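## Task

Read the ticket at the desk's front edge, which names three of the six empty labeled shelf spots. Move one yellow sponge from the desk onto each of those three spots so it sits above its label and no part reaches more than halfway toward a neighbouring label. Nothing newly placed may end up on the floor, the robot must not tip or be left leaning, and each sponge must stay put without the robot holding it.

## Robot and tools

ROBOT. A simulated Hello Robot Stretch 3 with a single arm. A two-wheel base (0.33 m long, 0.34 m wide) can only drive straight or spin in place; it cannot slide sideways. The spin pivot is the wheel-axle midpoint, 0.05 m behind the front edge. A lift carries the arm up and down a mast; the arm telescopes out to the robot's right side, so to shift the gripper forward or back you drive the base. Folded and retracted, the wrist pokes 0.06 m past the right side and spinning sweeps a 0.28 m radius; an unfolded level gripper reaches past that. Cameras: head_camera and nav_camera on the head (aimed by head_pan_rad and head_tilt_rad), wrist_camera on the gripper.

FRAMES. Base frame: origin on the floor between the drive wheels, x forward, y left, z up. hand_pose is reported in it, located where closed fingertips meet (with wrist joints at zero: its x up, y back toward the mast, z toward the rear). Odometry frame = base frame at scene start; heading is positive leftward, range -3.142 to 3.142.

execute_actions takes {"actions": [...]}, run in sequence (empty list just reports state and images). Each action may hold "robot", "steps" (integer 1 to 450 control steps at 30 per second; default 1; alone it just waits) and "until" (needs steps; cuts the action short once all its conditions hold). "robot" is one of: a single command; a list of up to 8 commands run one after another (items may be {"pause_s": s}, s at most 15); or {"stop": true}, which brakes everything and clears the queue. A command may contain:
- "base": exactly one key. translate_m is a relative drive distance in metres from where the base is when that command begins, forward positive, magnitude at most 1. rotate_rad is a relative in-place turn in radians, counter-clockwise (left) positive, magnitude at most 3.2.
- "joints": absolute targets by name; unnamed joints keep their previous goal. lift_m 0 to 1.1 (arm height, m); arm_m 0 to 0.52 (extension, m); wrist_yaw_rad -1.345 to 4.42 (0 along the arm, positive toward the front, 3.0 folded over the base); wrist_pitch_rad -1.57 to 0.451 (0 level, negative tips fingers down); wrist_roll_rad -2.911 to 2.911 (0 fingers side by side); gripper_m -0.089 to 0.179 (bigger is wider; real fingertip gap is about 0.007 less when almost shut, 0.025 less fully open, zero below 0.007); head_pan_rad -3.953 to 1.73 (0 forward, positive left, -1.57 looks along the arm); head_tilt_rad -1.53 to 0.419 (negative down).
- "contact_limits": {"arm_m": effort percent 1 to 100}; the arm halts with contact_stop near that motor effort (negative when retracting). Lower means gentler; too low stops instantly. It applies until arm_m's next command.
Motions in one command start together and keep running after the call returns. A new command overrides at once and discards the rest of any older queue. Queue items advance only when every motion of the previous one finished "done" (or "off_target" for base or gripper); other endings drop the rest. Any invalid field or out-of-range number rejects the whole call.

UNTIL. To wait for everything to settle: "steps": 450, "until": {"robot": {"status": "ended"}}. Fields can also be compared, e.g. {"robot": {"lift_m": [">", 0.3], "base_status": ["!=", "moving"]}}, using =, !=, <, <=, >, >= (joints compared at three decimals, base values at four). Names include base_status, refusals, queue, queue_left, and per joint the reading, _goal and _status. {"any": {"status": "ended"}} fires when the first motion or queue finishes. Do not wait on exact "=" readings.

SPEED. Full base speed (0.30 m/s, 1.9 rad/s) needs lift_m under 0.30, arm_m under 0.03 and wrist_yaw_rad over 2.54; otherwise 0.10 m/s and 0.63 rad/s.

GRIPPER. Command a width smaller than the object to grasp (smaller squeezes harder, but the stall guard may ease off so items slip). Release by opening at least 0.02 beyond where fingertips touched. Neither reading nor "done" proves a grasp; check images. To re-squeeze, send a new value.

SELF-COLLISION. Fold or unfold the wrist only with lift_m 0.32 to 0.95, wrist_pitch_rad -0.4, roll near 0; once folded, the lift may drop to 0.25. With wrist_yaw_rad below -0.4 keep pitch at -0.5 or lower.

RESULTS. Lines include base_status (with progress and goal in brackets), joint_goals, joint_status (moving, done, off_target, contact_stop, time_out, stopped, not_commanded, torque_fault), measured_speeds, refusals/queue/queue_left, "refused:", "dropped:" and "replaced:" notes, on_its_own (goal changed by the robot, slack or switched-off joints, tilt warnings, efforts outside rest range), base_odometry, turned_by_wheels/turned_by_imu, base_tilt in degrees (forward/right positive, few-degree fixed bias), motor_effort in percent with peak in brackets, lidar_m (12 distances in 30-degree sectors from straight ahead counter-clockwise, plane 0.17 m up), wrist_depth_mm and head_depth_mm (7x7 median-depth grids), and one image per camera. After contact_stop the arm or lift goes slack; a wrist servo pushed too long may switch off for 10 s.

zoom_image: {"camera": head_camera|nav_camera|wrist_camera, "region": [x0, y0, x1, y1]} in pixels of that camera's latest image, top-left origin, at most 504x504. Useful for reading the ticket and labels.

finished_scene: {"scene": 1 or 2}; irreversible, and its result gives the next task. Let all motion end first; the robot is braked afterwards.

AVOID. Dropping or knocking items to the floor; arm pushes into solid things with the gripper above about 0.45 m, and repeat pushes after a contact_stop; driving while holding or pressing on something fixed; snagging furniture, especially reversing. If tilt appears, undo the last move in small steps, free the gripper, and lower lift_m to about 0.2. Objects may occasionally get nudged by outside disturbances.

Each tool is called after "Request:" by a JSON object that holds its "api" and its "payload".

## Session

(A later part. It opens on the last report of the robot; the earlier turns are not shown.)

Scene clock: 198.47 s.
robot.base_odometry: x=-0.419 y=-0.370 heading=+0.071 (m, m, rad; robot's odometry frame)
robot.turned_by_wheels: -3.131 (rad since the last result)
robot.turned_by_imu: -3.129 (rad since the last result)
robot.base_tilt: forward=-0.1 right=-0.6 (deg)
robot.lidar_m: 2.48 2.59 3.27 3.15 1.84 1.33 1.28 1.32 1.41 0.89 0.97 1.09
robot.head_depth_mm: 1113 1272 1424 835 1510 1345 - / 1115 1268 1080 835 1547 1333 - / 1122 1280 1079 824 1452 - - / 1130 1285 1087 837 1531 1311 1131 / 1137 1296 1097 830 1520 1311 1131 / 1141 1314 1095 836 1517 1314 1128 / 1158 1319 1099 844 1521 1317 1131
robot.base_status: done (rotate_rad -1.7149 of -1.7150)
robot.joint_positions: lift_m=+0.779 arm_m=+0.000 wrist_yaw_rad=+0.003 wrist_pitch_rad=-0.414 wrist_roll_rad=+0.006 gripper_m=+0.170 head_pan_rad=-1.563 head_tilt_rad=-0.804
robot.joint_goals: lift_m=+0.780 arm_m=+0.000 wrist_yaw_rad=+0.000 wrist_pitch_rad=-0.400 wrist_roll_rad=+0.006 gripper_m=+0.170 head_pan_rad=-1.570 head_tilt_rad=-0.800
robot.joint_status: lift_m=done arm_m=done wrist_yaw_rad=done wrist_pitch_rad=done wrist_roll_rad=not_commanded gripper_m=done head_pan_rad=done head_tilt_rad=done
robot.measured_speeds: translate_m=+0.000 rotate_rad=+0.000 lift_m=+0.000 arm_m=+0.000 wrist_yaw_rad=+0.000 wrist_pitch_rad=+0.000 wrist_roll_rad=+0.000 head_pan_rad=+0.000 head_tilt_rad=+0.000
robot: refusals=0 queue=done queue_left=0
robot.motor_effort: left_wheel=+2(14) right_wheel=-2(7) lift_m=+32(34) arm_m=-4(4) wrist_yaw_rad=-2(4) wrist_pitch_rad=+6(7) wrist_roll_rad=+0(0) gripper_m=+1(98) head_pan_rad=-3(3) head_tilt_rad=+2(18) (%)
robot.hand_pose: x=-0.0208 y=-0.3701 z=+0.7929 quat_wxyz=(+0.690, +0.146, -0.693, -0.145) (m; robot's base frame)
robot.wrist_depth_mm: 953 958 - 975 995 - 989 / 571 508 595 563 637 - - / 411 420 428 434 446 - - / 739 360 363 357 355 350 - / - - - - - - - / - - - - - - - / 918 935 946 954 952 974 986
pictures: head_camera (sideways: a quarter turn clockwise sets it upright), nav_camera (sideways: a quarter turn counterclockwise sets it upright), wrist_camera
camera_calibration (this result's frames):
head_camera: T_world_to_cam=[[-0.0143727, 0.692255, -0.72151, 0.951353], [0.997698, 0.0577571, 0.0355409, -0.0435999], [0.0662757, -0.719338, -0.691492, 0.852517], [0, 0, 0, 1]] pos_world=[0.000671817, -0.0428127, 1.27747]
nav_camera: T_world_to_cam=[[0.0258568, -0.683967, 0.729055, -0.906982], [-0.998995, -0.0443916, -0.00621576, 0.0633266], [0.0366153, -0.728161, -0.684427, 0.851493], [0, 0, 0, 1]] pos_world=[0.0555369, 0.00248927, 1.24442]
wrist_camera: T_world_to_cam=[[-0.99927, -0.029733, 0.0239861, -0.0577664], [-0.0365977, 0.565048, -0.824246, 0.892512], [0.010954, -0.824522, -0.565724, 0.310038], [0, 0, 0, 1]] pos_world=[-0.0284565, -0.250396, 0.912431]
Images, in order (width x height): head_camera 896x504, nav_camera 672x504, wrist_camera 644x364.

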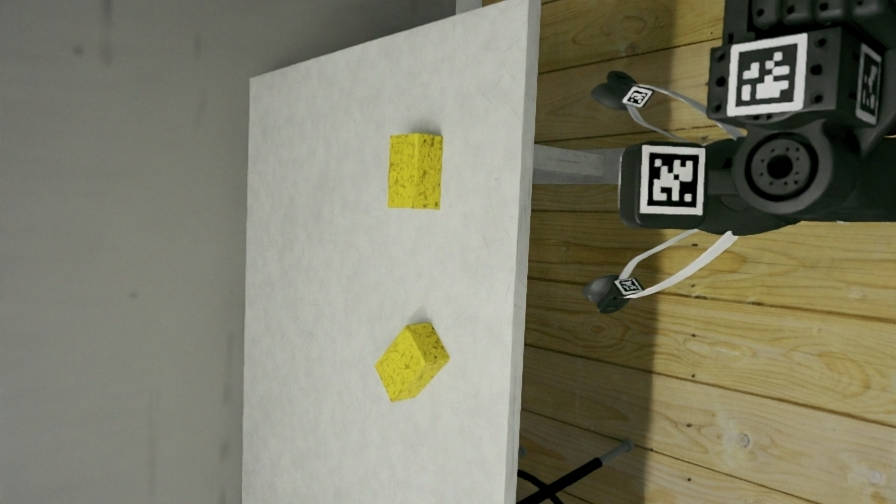

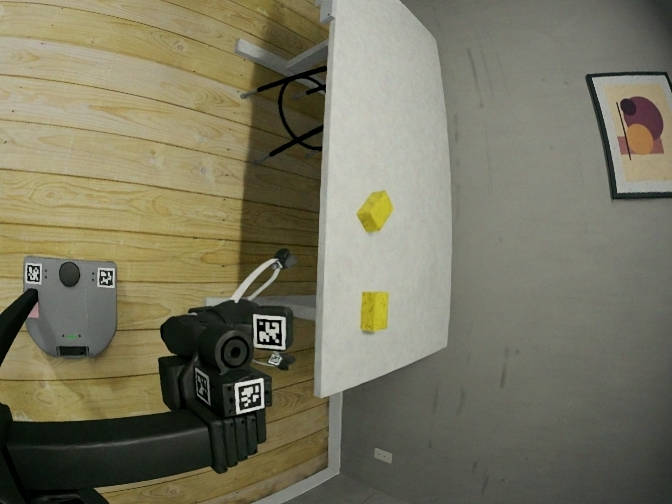

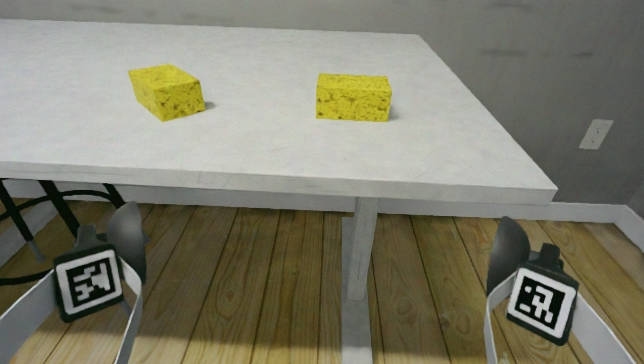

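Request:
{"api": "execute_actions", "payload": {"actions": [{"robot":[{"base":{"translate_m":-0.03},"joints":{"wrist_pitch_rad":-0.3,"arm_m":0.333}},{"joints":{"lift_m":0.735}}],"steps":450,"until":{"robot":{"status":"ended"}}}]}}

Scene clock: 203.27 s.
robot.base_odometry: x=-0.449 y=-0.372 heading=+0.071 (m, m, rad; robot's odometry frame)
robot.turned_by_wheels: +0.000 (rad since the last result)
robot.turned_by_imu: -0.001 (rad since the last result)
robot.base_tilt: forward=+0.0 right=-0.8 (deg)
robot.lidar_m: 2.51 2.61 3.31 3.16 1.80 1.30 1.25 1.29 1.41 0.88 0.99 1.38
robot.head_depth_mm: 1114 1265 1446 1654 - - - / 1120 1275 1086 - 1513 1306 1127 / 1121 1283 1108 - 1436 1283 1124 / 1133 1292 1093 818 1510 1314 1130 / 1145 1294 1087 840 1520 1314 1136 / 1145 1314 1096 829 1517 1312 1131 / 1147 1314 1101 841 1529 1319 1134
robot.base_status: done (translate_m -0.0300 of -0.0300)
robot.joint_positions: lift_m=+0.736 arm_m=+0.333 wrist_yaw_rad=+0.002 wrist_pitch_rad=-0.323 wrist_roll_rad=+0.006 gripper_m=+0.170 head_pan_rad=-1.563 head_tilt_rad=-0.804
robot.joint_goals: lift_m=+0.735 arm_m=+0.333 wrist_yaw_rad=+0.000 wrist_pitch_rad=-0.300 wrist_roll_rad=+0.006 gripper_m=+0.170 head_pan_rad=-1.570 head_tilt_rad=-0.800
robot.joint_status: lift_m=done arm_m=done wrist_yaw_rad=done wrist_pitch_rad=done wrist_roll_rad=not_commanded gripper_m=done head_pan_rad=done head_tilt_rad=done
robot.measured_speeds: translate_m=+0.000 rotate_rad=+0.000 lift_m=+0.000 arm_m=+0.000 wrist_yaw_rad=+0.000 wrist_pitch_rad=+0.000 wrist_roll_rad=+0.000 head_pan_rad=+0.000 head_tilt_rad=+0.000
robot: refusals=0 queue=done queue_left=0
robot.motor_effort: left_wheel=+3(4) right_wheel=-1(6) lift_m=+14(32) arm_m=+4(4) wrist_yaw_rad=-2(3) wrist_pitch_rad=+11(12) wrist_roll_rad=+0(0) gripper_m=+0(1) head_pan_rad=-4(3) head_tilt_rad=+3(2) (%)
robot.hand_pose: x=-0.0210 y=-0.7130 z=+0.7701 quat_wxyz=(+0.696, +0.114, -0.700, -0.114) (m; robot's base frame)
robot.wrist_depth_mm: 704 703 703 709 709 682 691 / 633 649 673 746 724 752 726 / 407 415 420 432 452 793 799 / 304 307 310 316 322 331 877 / 237 245 224 177 240 266 895 / - 199 144 146 153 209 212 / 169 170 151 146 150 175 178
pictures: head_camera (sideways: a quarter turn clockwise sets it upright), nav_camera (sideways: a quarter turn counterclockwise sets it upright), wrist_camera
camera_calibration (this result's frames):
head_camera: T_world_to_cam=[[-0.014371, 0.692046, -0.72171, 0.951614], [0.997698, 0.0577673, 0.0355263, -0.0435809], [0.0662771, -0.719538, -0.691283, 0.852246], [0, 0, 0, 1]] pos_world=[0.000671863, -0.0428197, 1.27748]
nav_camera: T_world_to_cam=[[0.0258551, -0.683756, 0.729253, -0.907241], [-0.998995, -0.0443933, -0.00620502, 0.0633127], [0.0366167, -0.728359, -0.684216, 0.851218], [0, 0, 0, 1]] pos_world=[0.0555371, 0.00247261, 1.24442]
wrist_camera: T_world_to_cam=[[-0.99931, -0.0262127, 0.0263032, -0.0669424], [-0.0357487, 0.487385, -0.872455, 1.04922], [0.0100496, -0.872793, -0.487986, -0.0799743], [0, 0, 0, 1]] pos_world=[-0.0285845, -0.582929, 0.878129]
Images, in order (width x height): head_camera 896x504, nav_camera 672x504, wrist_camera 644x364.

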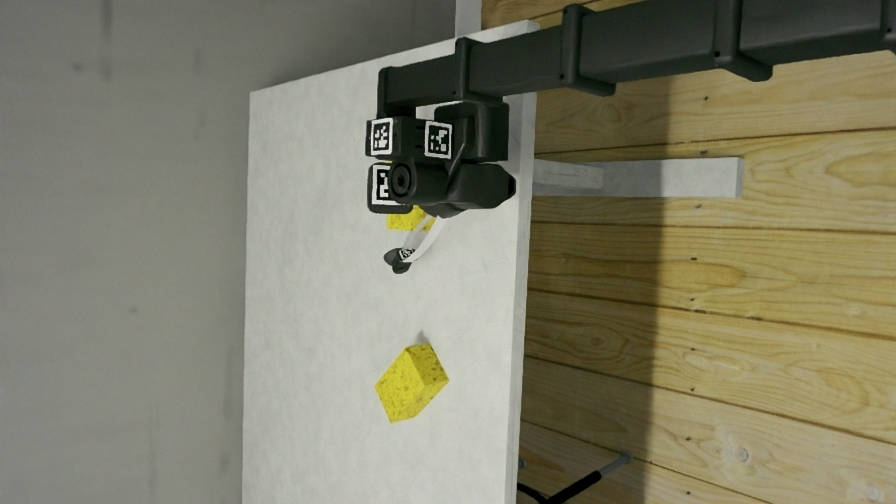

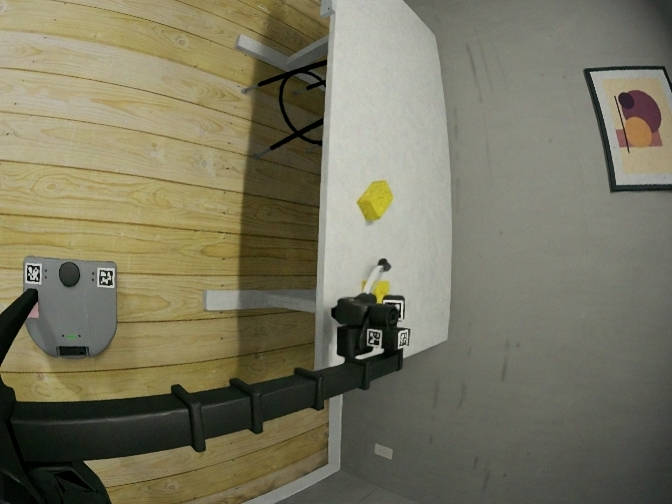

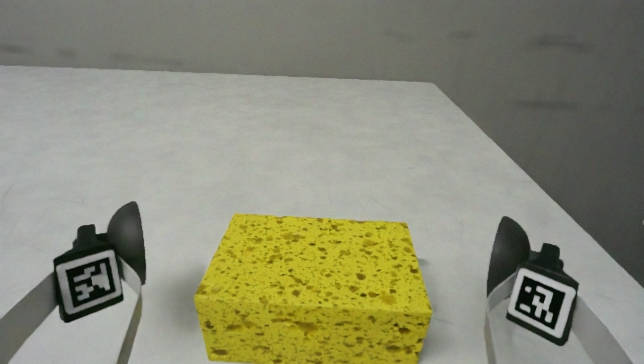

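Request:
{"api": "execute_actions", "payload": {"actions": [{"robot":[{"joints":{"lift_m":0.711}},{"joints":{"gripper_m":0.07}},{"joints":{"lift_m":0.75}},{"joints":{"arm_m":0.0,"wrist_pitch_rad":-0.4}}],"steps":450,"until":{"robot":{"status":"ended"}}},{"robot":[{"base":{"rotate_rad":1.775},"joints":{"lift_m":0.34,"wrist_yaw_rad":2.7,"head_tilt_rad":-0.9}},{"joints":{"lift_m":0.285}},{"base":{"translate_m":1.0}},{"base":{"translate_m":1.0}},{"base":{"translate_m":0.636}},{"base":{"rotate_rad":1.355}},{"joints":{"lift_m":0.34}},{"joints":{"lift_m":0.485,"wrist_yaw_rad":0}}],"steps":450,"until":{"robot":{"status":"ended"}}},{"steps":450,"until":{"robot":{"status":"ended"}}},{"robot":{"joints":{"wrist_pitch_rad":-0.3}},"steps":450,"until":{"robot":{"status":"ended"}}}]}}

Scene clock: 236.47 s.
robot.base_odometry: x=-1.164 y=+2.165 heading=-3.083 (m, m, rad; robot's odometry frame)
robot.turned_by_wheels: +3.130 (rad since the last result)
robot.turned_by_imu: +3.114 (rad since the last result)
robot.base_tilt: forward=+0.0 right=-0.6 (deg)
robot.lidar_m: 0.75 0.78 1.04 2.65 4.09 3.19 2.60 0.83 0.83 0.59 0.53 0.79
robot.head_depth_mm: 659 530 884 1050 955 1205 1100 / 661 531 885 1048 964 1210 1152 / 665 534 886 1053 993 979 - / 668 536 887 1057 999 1211 1110 / 671 539 814 814 1035 1241 1105 / 698 569 938 1183 1410 1268 1109 / 702 814 971 1195 1429 1262 1105
robot.base_status: done (rotate_rad +1.3549 of +1.3550)
robot.joint_positions: lift_m=+0.484 arm_m=+0.000 wrist_yaw_rad=+0.004 wrist_pitch_rad=-0.326 wrist_roll_rad=+0.006 gripper_m=+0.071 head_pan_rad=-1.563 head_tilt_rad=-0.889
robot.joint_goals: lift_m=+0.485 arm_m=+0.000 wrist_yaw_rad=+0.000 wrist_pitch_rad=-0.300 wrist_roll_rad=+0.006 gripper_m=+0.070 head_pan_rad=-1.570 head_tilt_rad=-0.900
robot.joint_status: lift_m=done arm_m=done wrist_yaw_rad=done wrist_pitch_rad=done wrist_roll_rad=not_commanded gripper_m=done head_pan_rad=done head_tilt_rad=done
robot.measured_speeds: translate_m=+0.000 rotate_rad=+0.000 lift_m=+0.000 arm_m=+0.000 wrist_yaw_rad=+0.000 wrist_pitch_rad=+0.000 wrist_roll_rad=+0.000 head_pan_rad=+0.000 head_tilt_rad=+0.000
robot: refusals=0 queue=done queue_left=0
robot.motor_effort: left_wheel=-3(13) right_wheel=+3(10) lift_m=+32(32) arm_m=-3(5) wrist_yaw_rad=-2(4) wrist_pitch_rad=+12(13) wrist_roll_rad=+0(0) gripper_m=-19(100) head_pan_rad=-4(3) head_tilt_rad=-7(22) (%)
robot.hand_pose: x=-0.0207 y=-0.3803 z=+0.5183 quat_wxyz=(+0.696, +0.116, -0.699, -0.114) (m; robot's base frame)
robot.wrist_depth_mm: 530 285 469 477 486 483 485 / 572 287 516 517 518 518 517 / 630 310 456 480 491 375 517 / 670 342 335 178 354 349 365 / 752 729 137 139 141 672 625 / 775 781 136 133 132 716 659 / 704 669 472 554 555 579 598
pictures: head_camera (sideways: a quarter turn clockwise sets it upright), nav_camera (sideways: a quarter turn counterclockwise sets it upright), wrist_camera
camera_calibration (this result's frames):
head_camera: T_world_to_cam=[[-0.0147932, 0.751198, -0.659911, 0.871084], [0.997722, 0.0545302, 0.0397076, -0.0490205], [0.0658134, -0.65782, -0.750294, 0.928995], [0, 0, 0, 1]] pos_world=[0.000654711, -0.0405722, 1.2738]
nav_camera: T_world_to_cam=[[0.0262824, -0.743583, 0.668127, -0.827587], [-0.999, -0.0437113, -0.00934977, 0.0674059], [0.036157, -0.667214, -0.743988, 0.928958], [0, 0, 0, 1]] pos_world=[0.0555012, 0.00738093, 1.2447]
wrist_camera: T_world_to_cam=[[-0.999268, -0.0278342, 0.02624, -0.0518194], [-0.0365178, 0.489877, -0.871026, 0.667601], [0.0113899, -0.871347, -0.490535, 0.0894978], [0, 0, 0, 1]] pos_world=[-0.0284215, -0.250502, 0.62676]
Images, in order (width x height): head_camera 896x504, nav_camera 672x504, wrist_camera 644x364.

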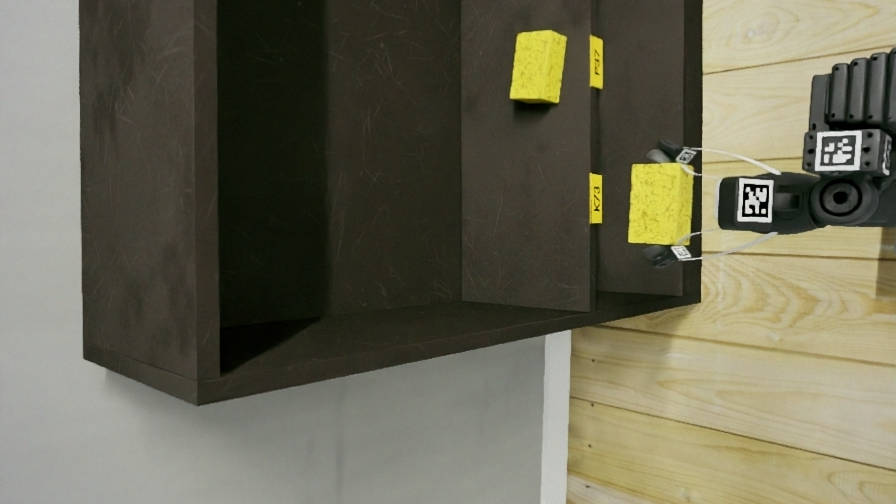

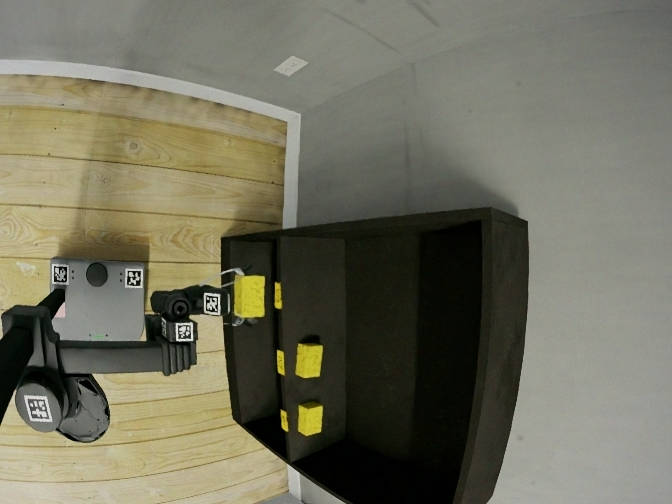

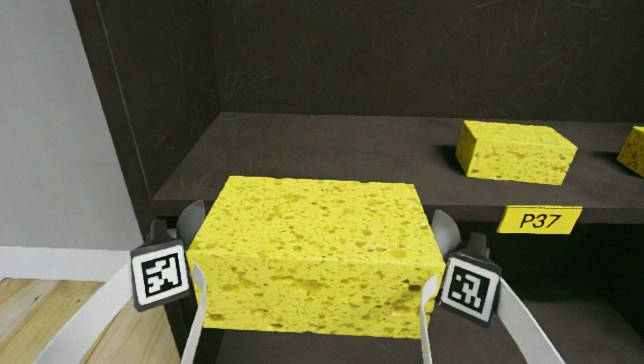

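Request:
{"api": "execute_actions", "payload": {"actions": [{"robot":[{"base":{"translate_m":-0.005},"joints":{"arm_m":0.22}},{"joints":{"lift_m":0.447}},{"joints":{"gripper_m":0.16}},{"joints":{"arm_m":0.05}}],"steps":450,"until":{"robot":{"status":"ended"}}}]}}

Scene clock: 244.13 s.
robot.base_odometry: x=-1.159 y=+2.166 heading=-3.083 (m, m, rad; robot's odometry frame)
robot.turned_by_wheels: +0.000 (rad since the last result)
robot.turned_by_imu: -0.002 (rad since the last result)
robot.base_tilt: forward=+0.1 right=-0.7 (deg)
robot.lidar_m: 0.76 0.78 1.04 2.64 4.11 3.18 2.60 0.83 0.83 0.62 0.53 0.79
robot.head_depth_mm: 659 528 885 1046 963 1206 1096 / 660 531 886 1050 965 1206 - / 667 534 888 1051 961 1213 - / 668 536 892 1060 984 1204 1107 / 671 538 845 848 1016 1239 1102 / 699 568 917 1181 1416 1269 1106 / 703 817 969 1189 1424 1264 1112
robot.base_status: done (translate_m -0.0050 of -0.0050)
robot.joint_positions: lift_m=+0.448 arm_m=+0.050 wrist_yaw_rad=+0.002 wrist_pitch_rad=-0.323 wrist_roll_rad=+0.006 gripper_m=+0.160 head_pan_rad=-1.563 head_tilt_rad=-0.889
robot.joint_goals: lift_m=+0.447 arm_m=+0.050 wrist_yaw_rad=+0.000 wrist_pitch_rad=-0.300 wrist_roll_rad=+0.006 gripper_m=+0.160 head_pan_rad=-1.570 head_tilt_rad=-0.900
robot.joint_status: lift_m=done arm_m=done wrist_yaw_rad=done wrist_pitch_rad=done wrist_roll_rad=not_commanded gripper_m=done head_pan_rad=done head_tilt_rad=done
robot.measured_speeds: translate_m=+0.000 rotate_rad=+0.000 lift_m=+0.000 arm_m=+0.000 wrist_yaw_rad=+0.000 wrist_pitch_rad=+0.000 wrist_roll_rad=+0.000 head_pan_rad=+0.000 head_tilt_rad=+0.000
robot: refusals=0 queue=done queue_left=0
robot.motor_effort: left_wheel=-3(10) right_wheel=+2(4) lift_m=+14(32) arm_m=-4(4) wrist_yaw_rad=-2(3) wrist_pitch_rad=+11(12) wrist_roll_rad=+0(0) gripper_m=+1(96) head_pan_rad=-3(3) head_tilt_rad=-7(7) (%)
robot.hand_pose: x=-0.0210 y=-0.4305 z=+0.4819 quat_wxyz=(+0.696, +0.114, -0.700, -0.114) (m; robot's base frame)
robot.wrist_depth_mm: 207 298 437 431 430 436 438 / 219 302 460 470 476 475 470 / 233 304 376 284 360 305 304 / 599 263 275 278 283 286 289 / 682 360 574 267 606 605 274 / 709 365 593 640 649 - 627 / 608 405 519 543 542 543 550
pictures: head_camera (sideways: a quarter turn clockwise sets it upright), nav_camera (sideways: a quarter turn counterclockwise sets it upright), wrist_camera
camera_calibration (this result's frames):
head_camera: T_world_to_cam=[[-0.0147934, 0.751198, -0.659911, 0.871084], [0.997722, 0.0545305, 0.0397076, -0.0490205], [0.0658136, -0.65782, -0.750294, 0.928995], [0, 0, 0, 1]] pos_world=[0.000654721, -0.0405722, 1.2738]
nav_camera: T_world_to_cam=[[0.0262826, -0.743583, 0.668127, -0.827587], [-0.999, -0.0437115, -0.00934977, 0.0674059], [0.0361572, -0.667214, -0.743988, 0.928958], [0, 0, 0, 1]] pos_world=[0.0555011, 0.00738095, 1.2447]
wrist_camera: T_world_to_cam=[[-0.99931, -0.0262201, 0.026297, -0.0519614], [-0.0357527, 0.487888, -0.872174, 0.660228], [0.0100385, -0.872513, -0.488488, 0.0263437], [0, 0, 0, 1]] pos_world=[-0.028585, -0.300494, 0.590068]
Images, in order (width x height): head_camera 896x504, nav_camera 672x504, wrist_camera 644x364.

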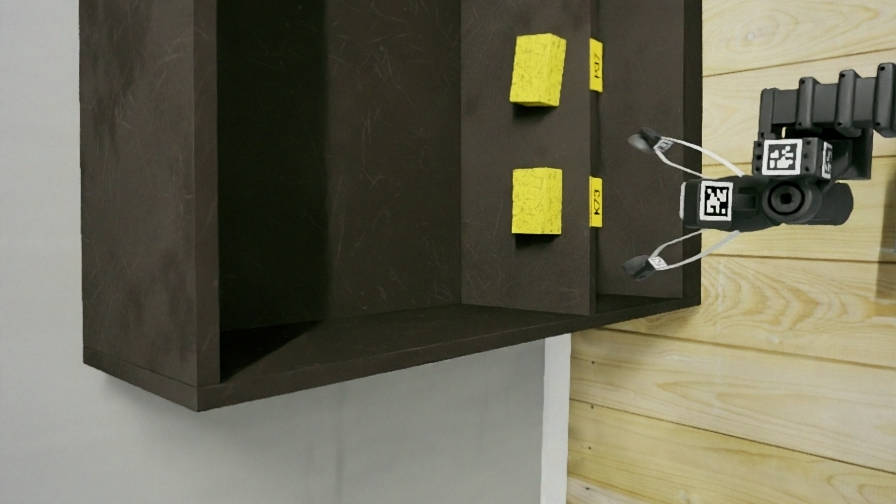

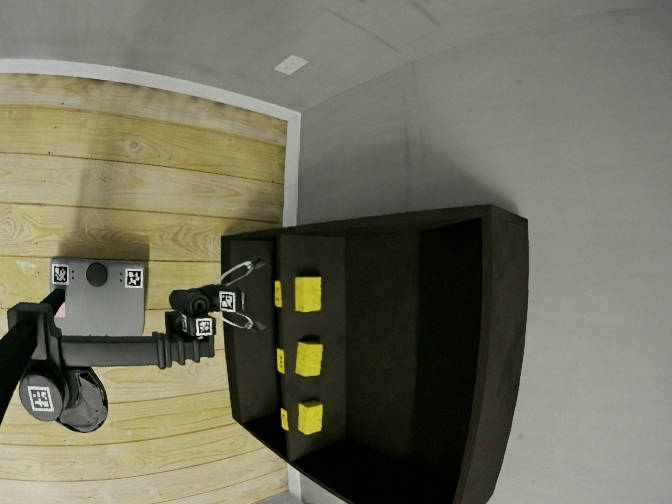

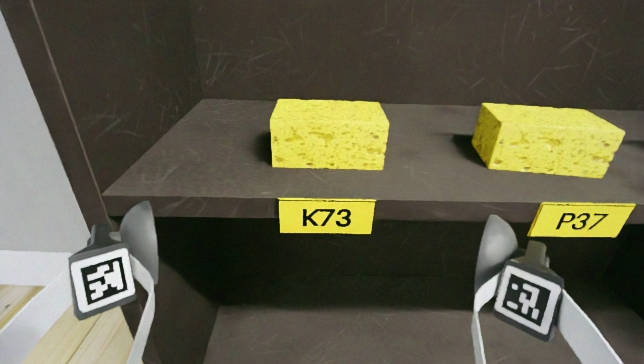

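Request:
{"api": "finished_scene", "payload": {"scene": 1}}

The scene is finished: the task was done.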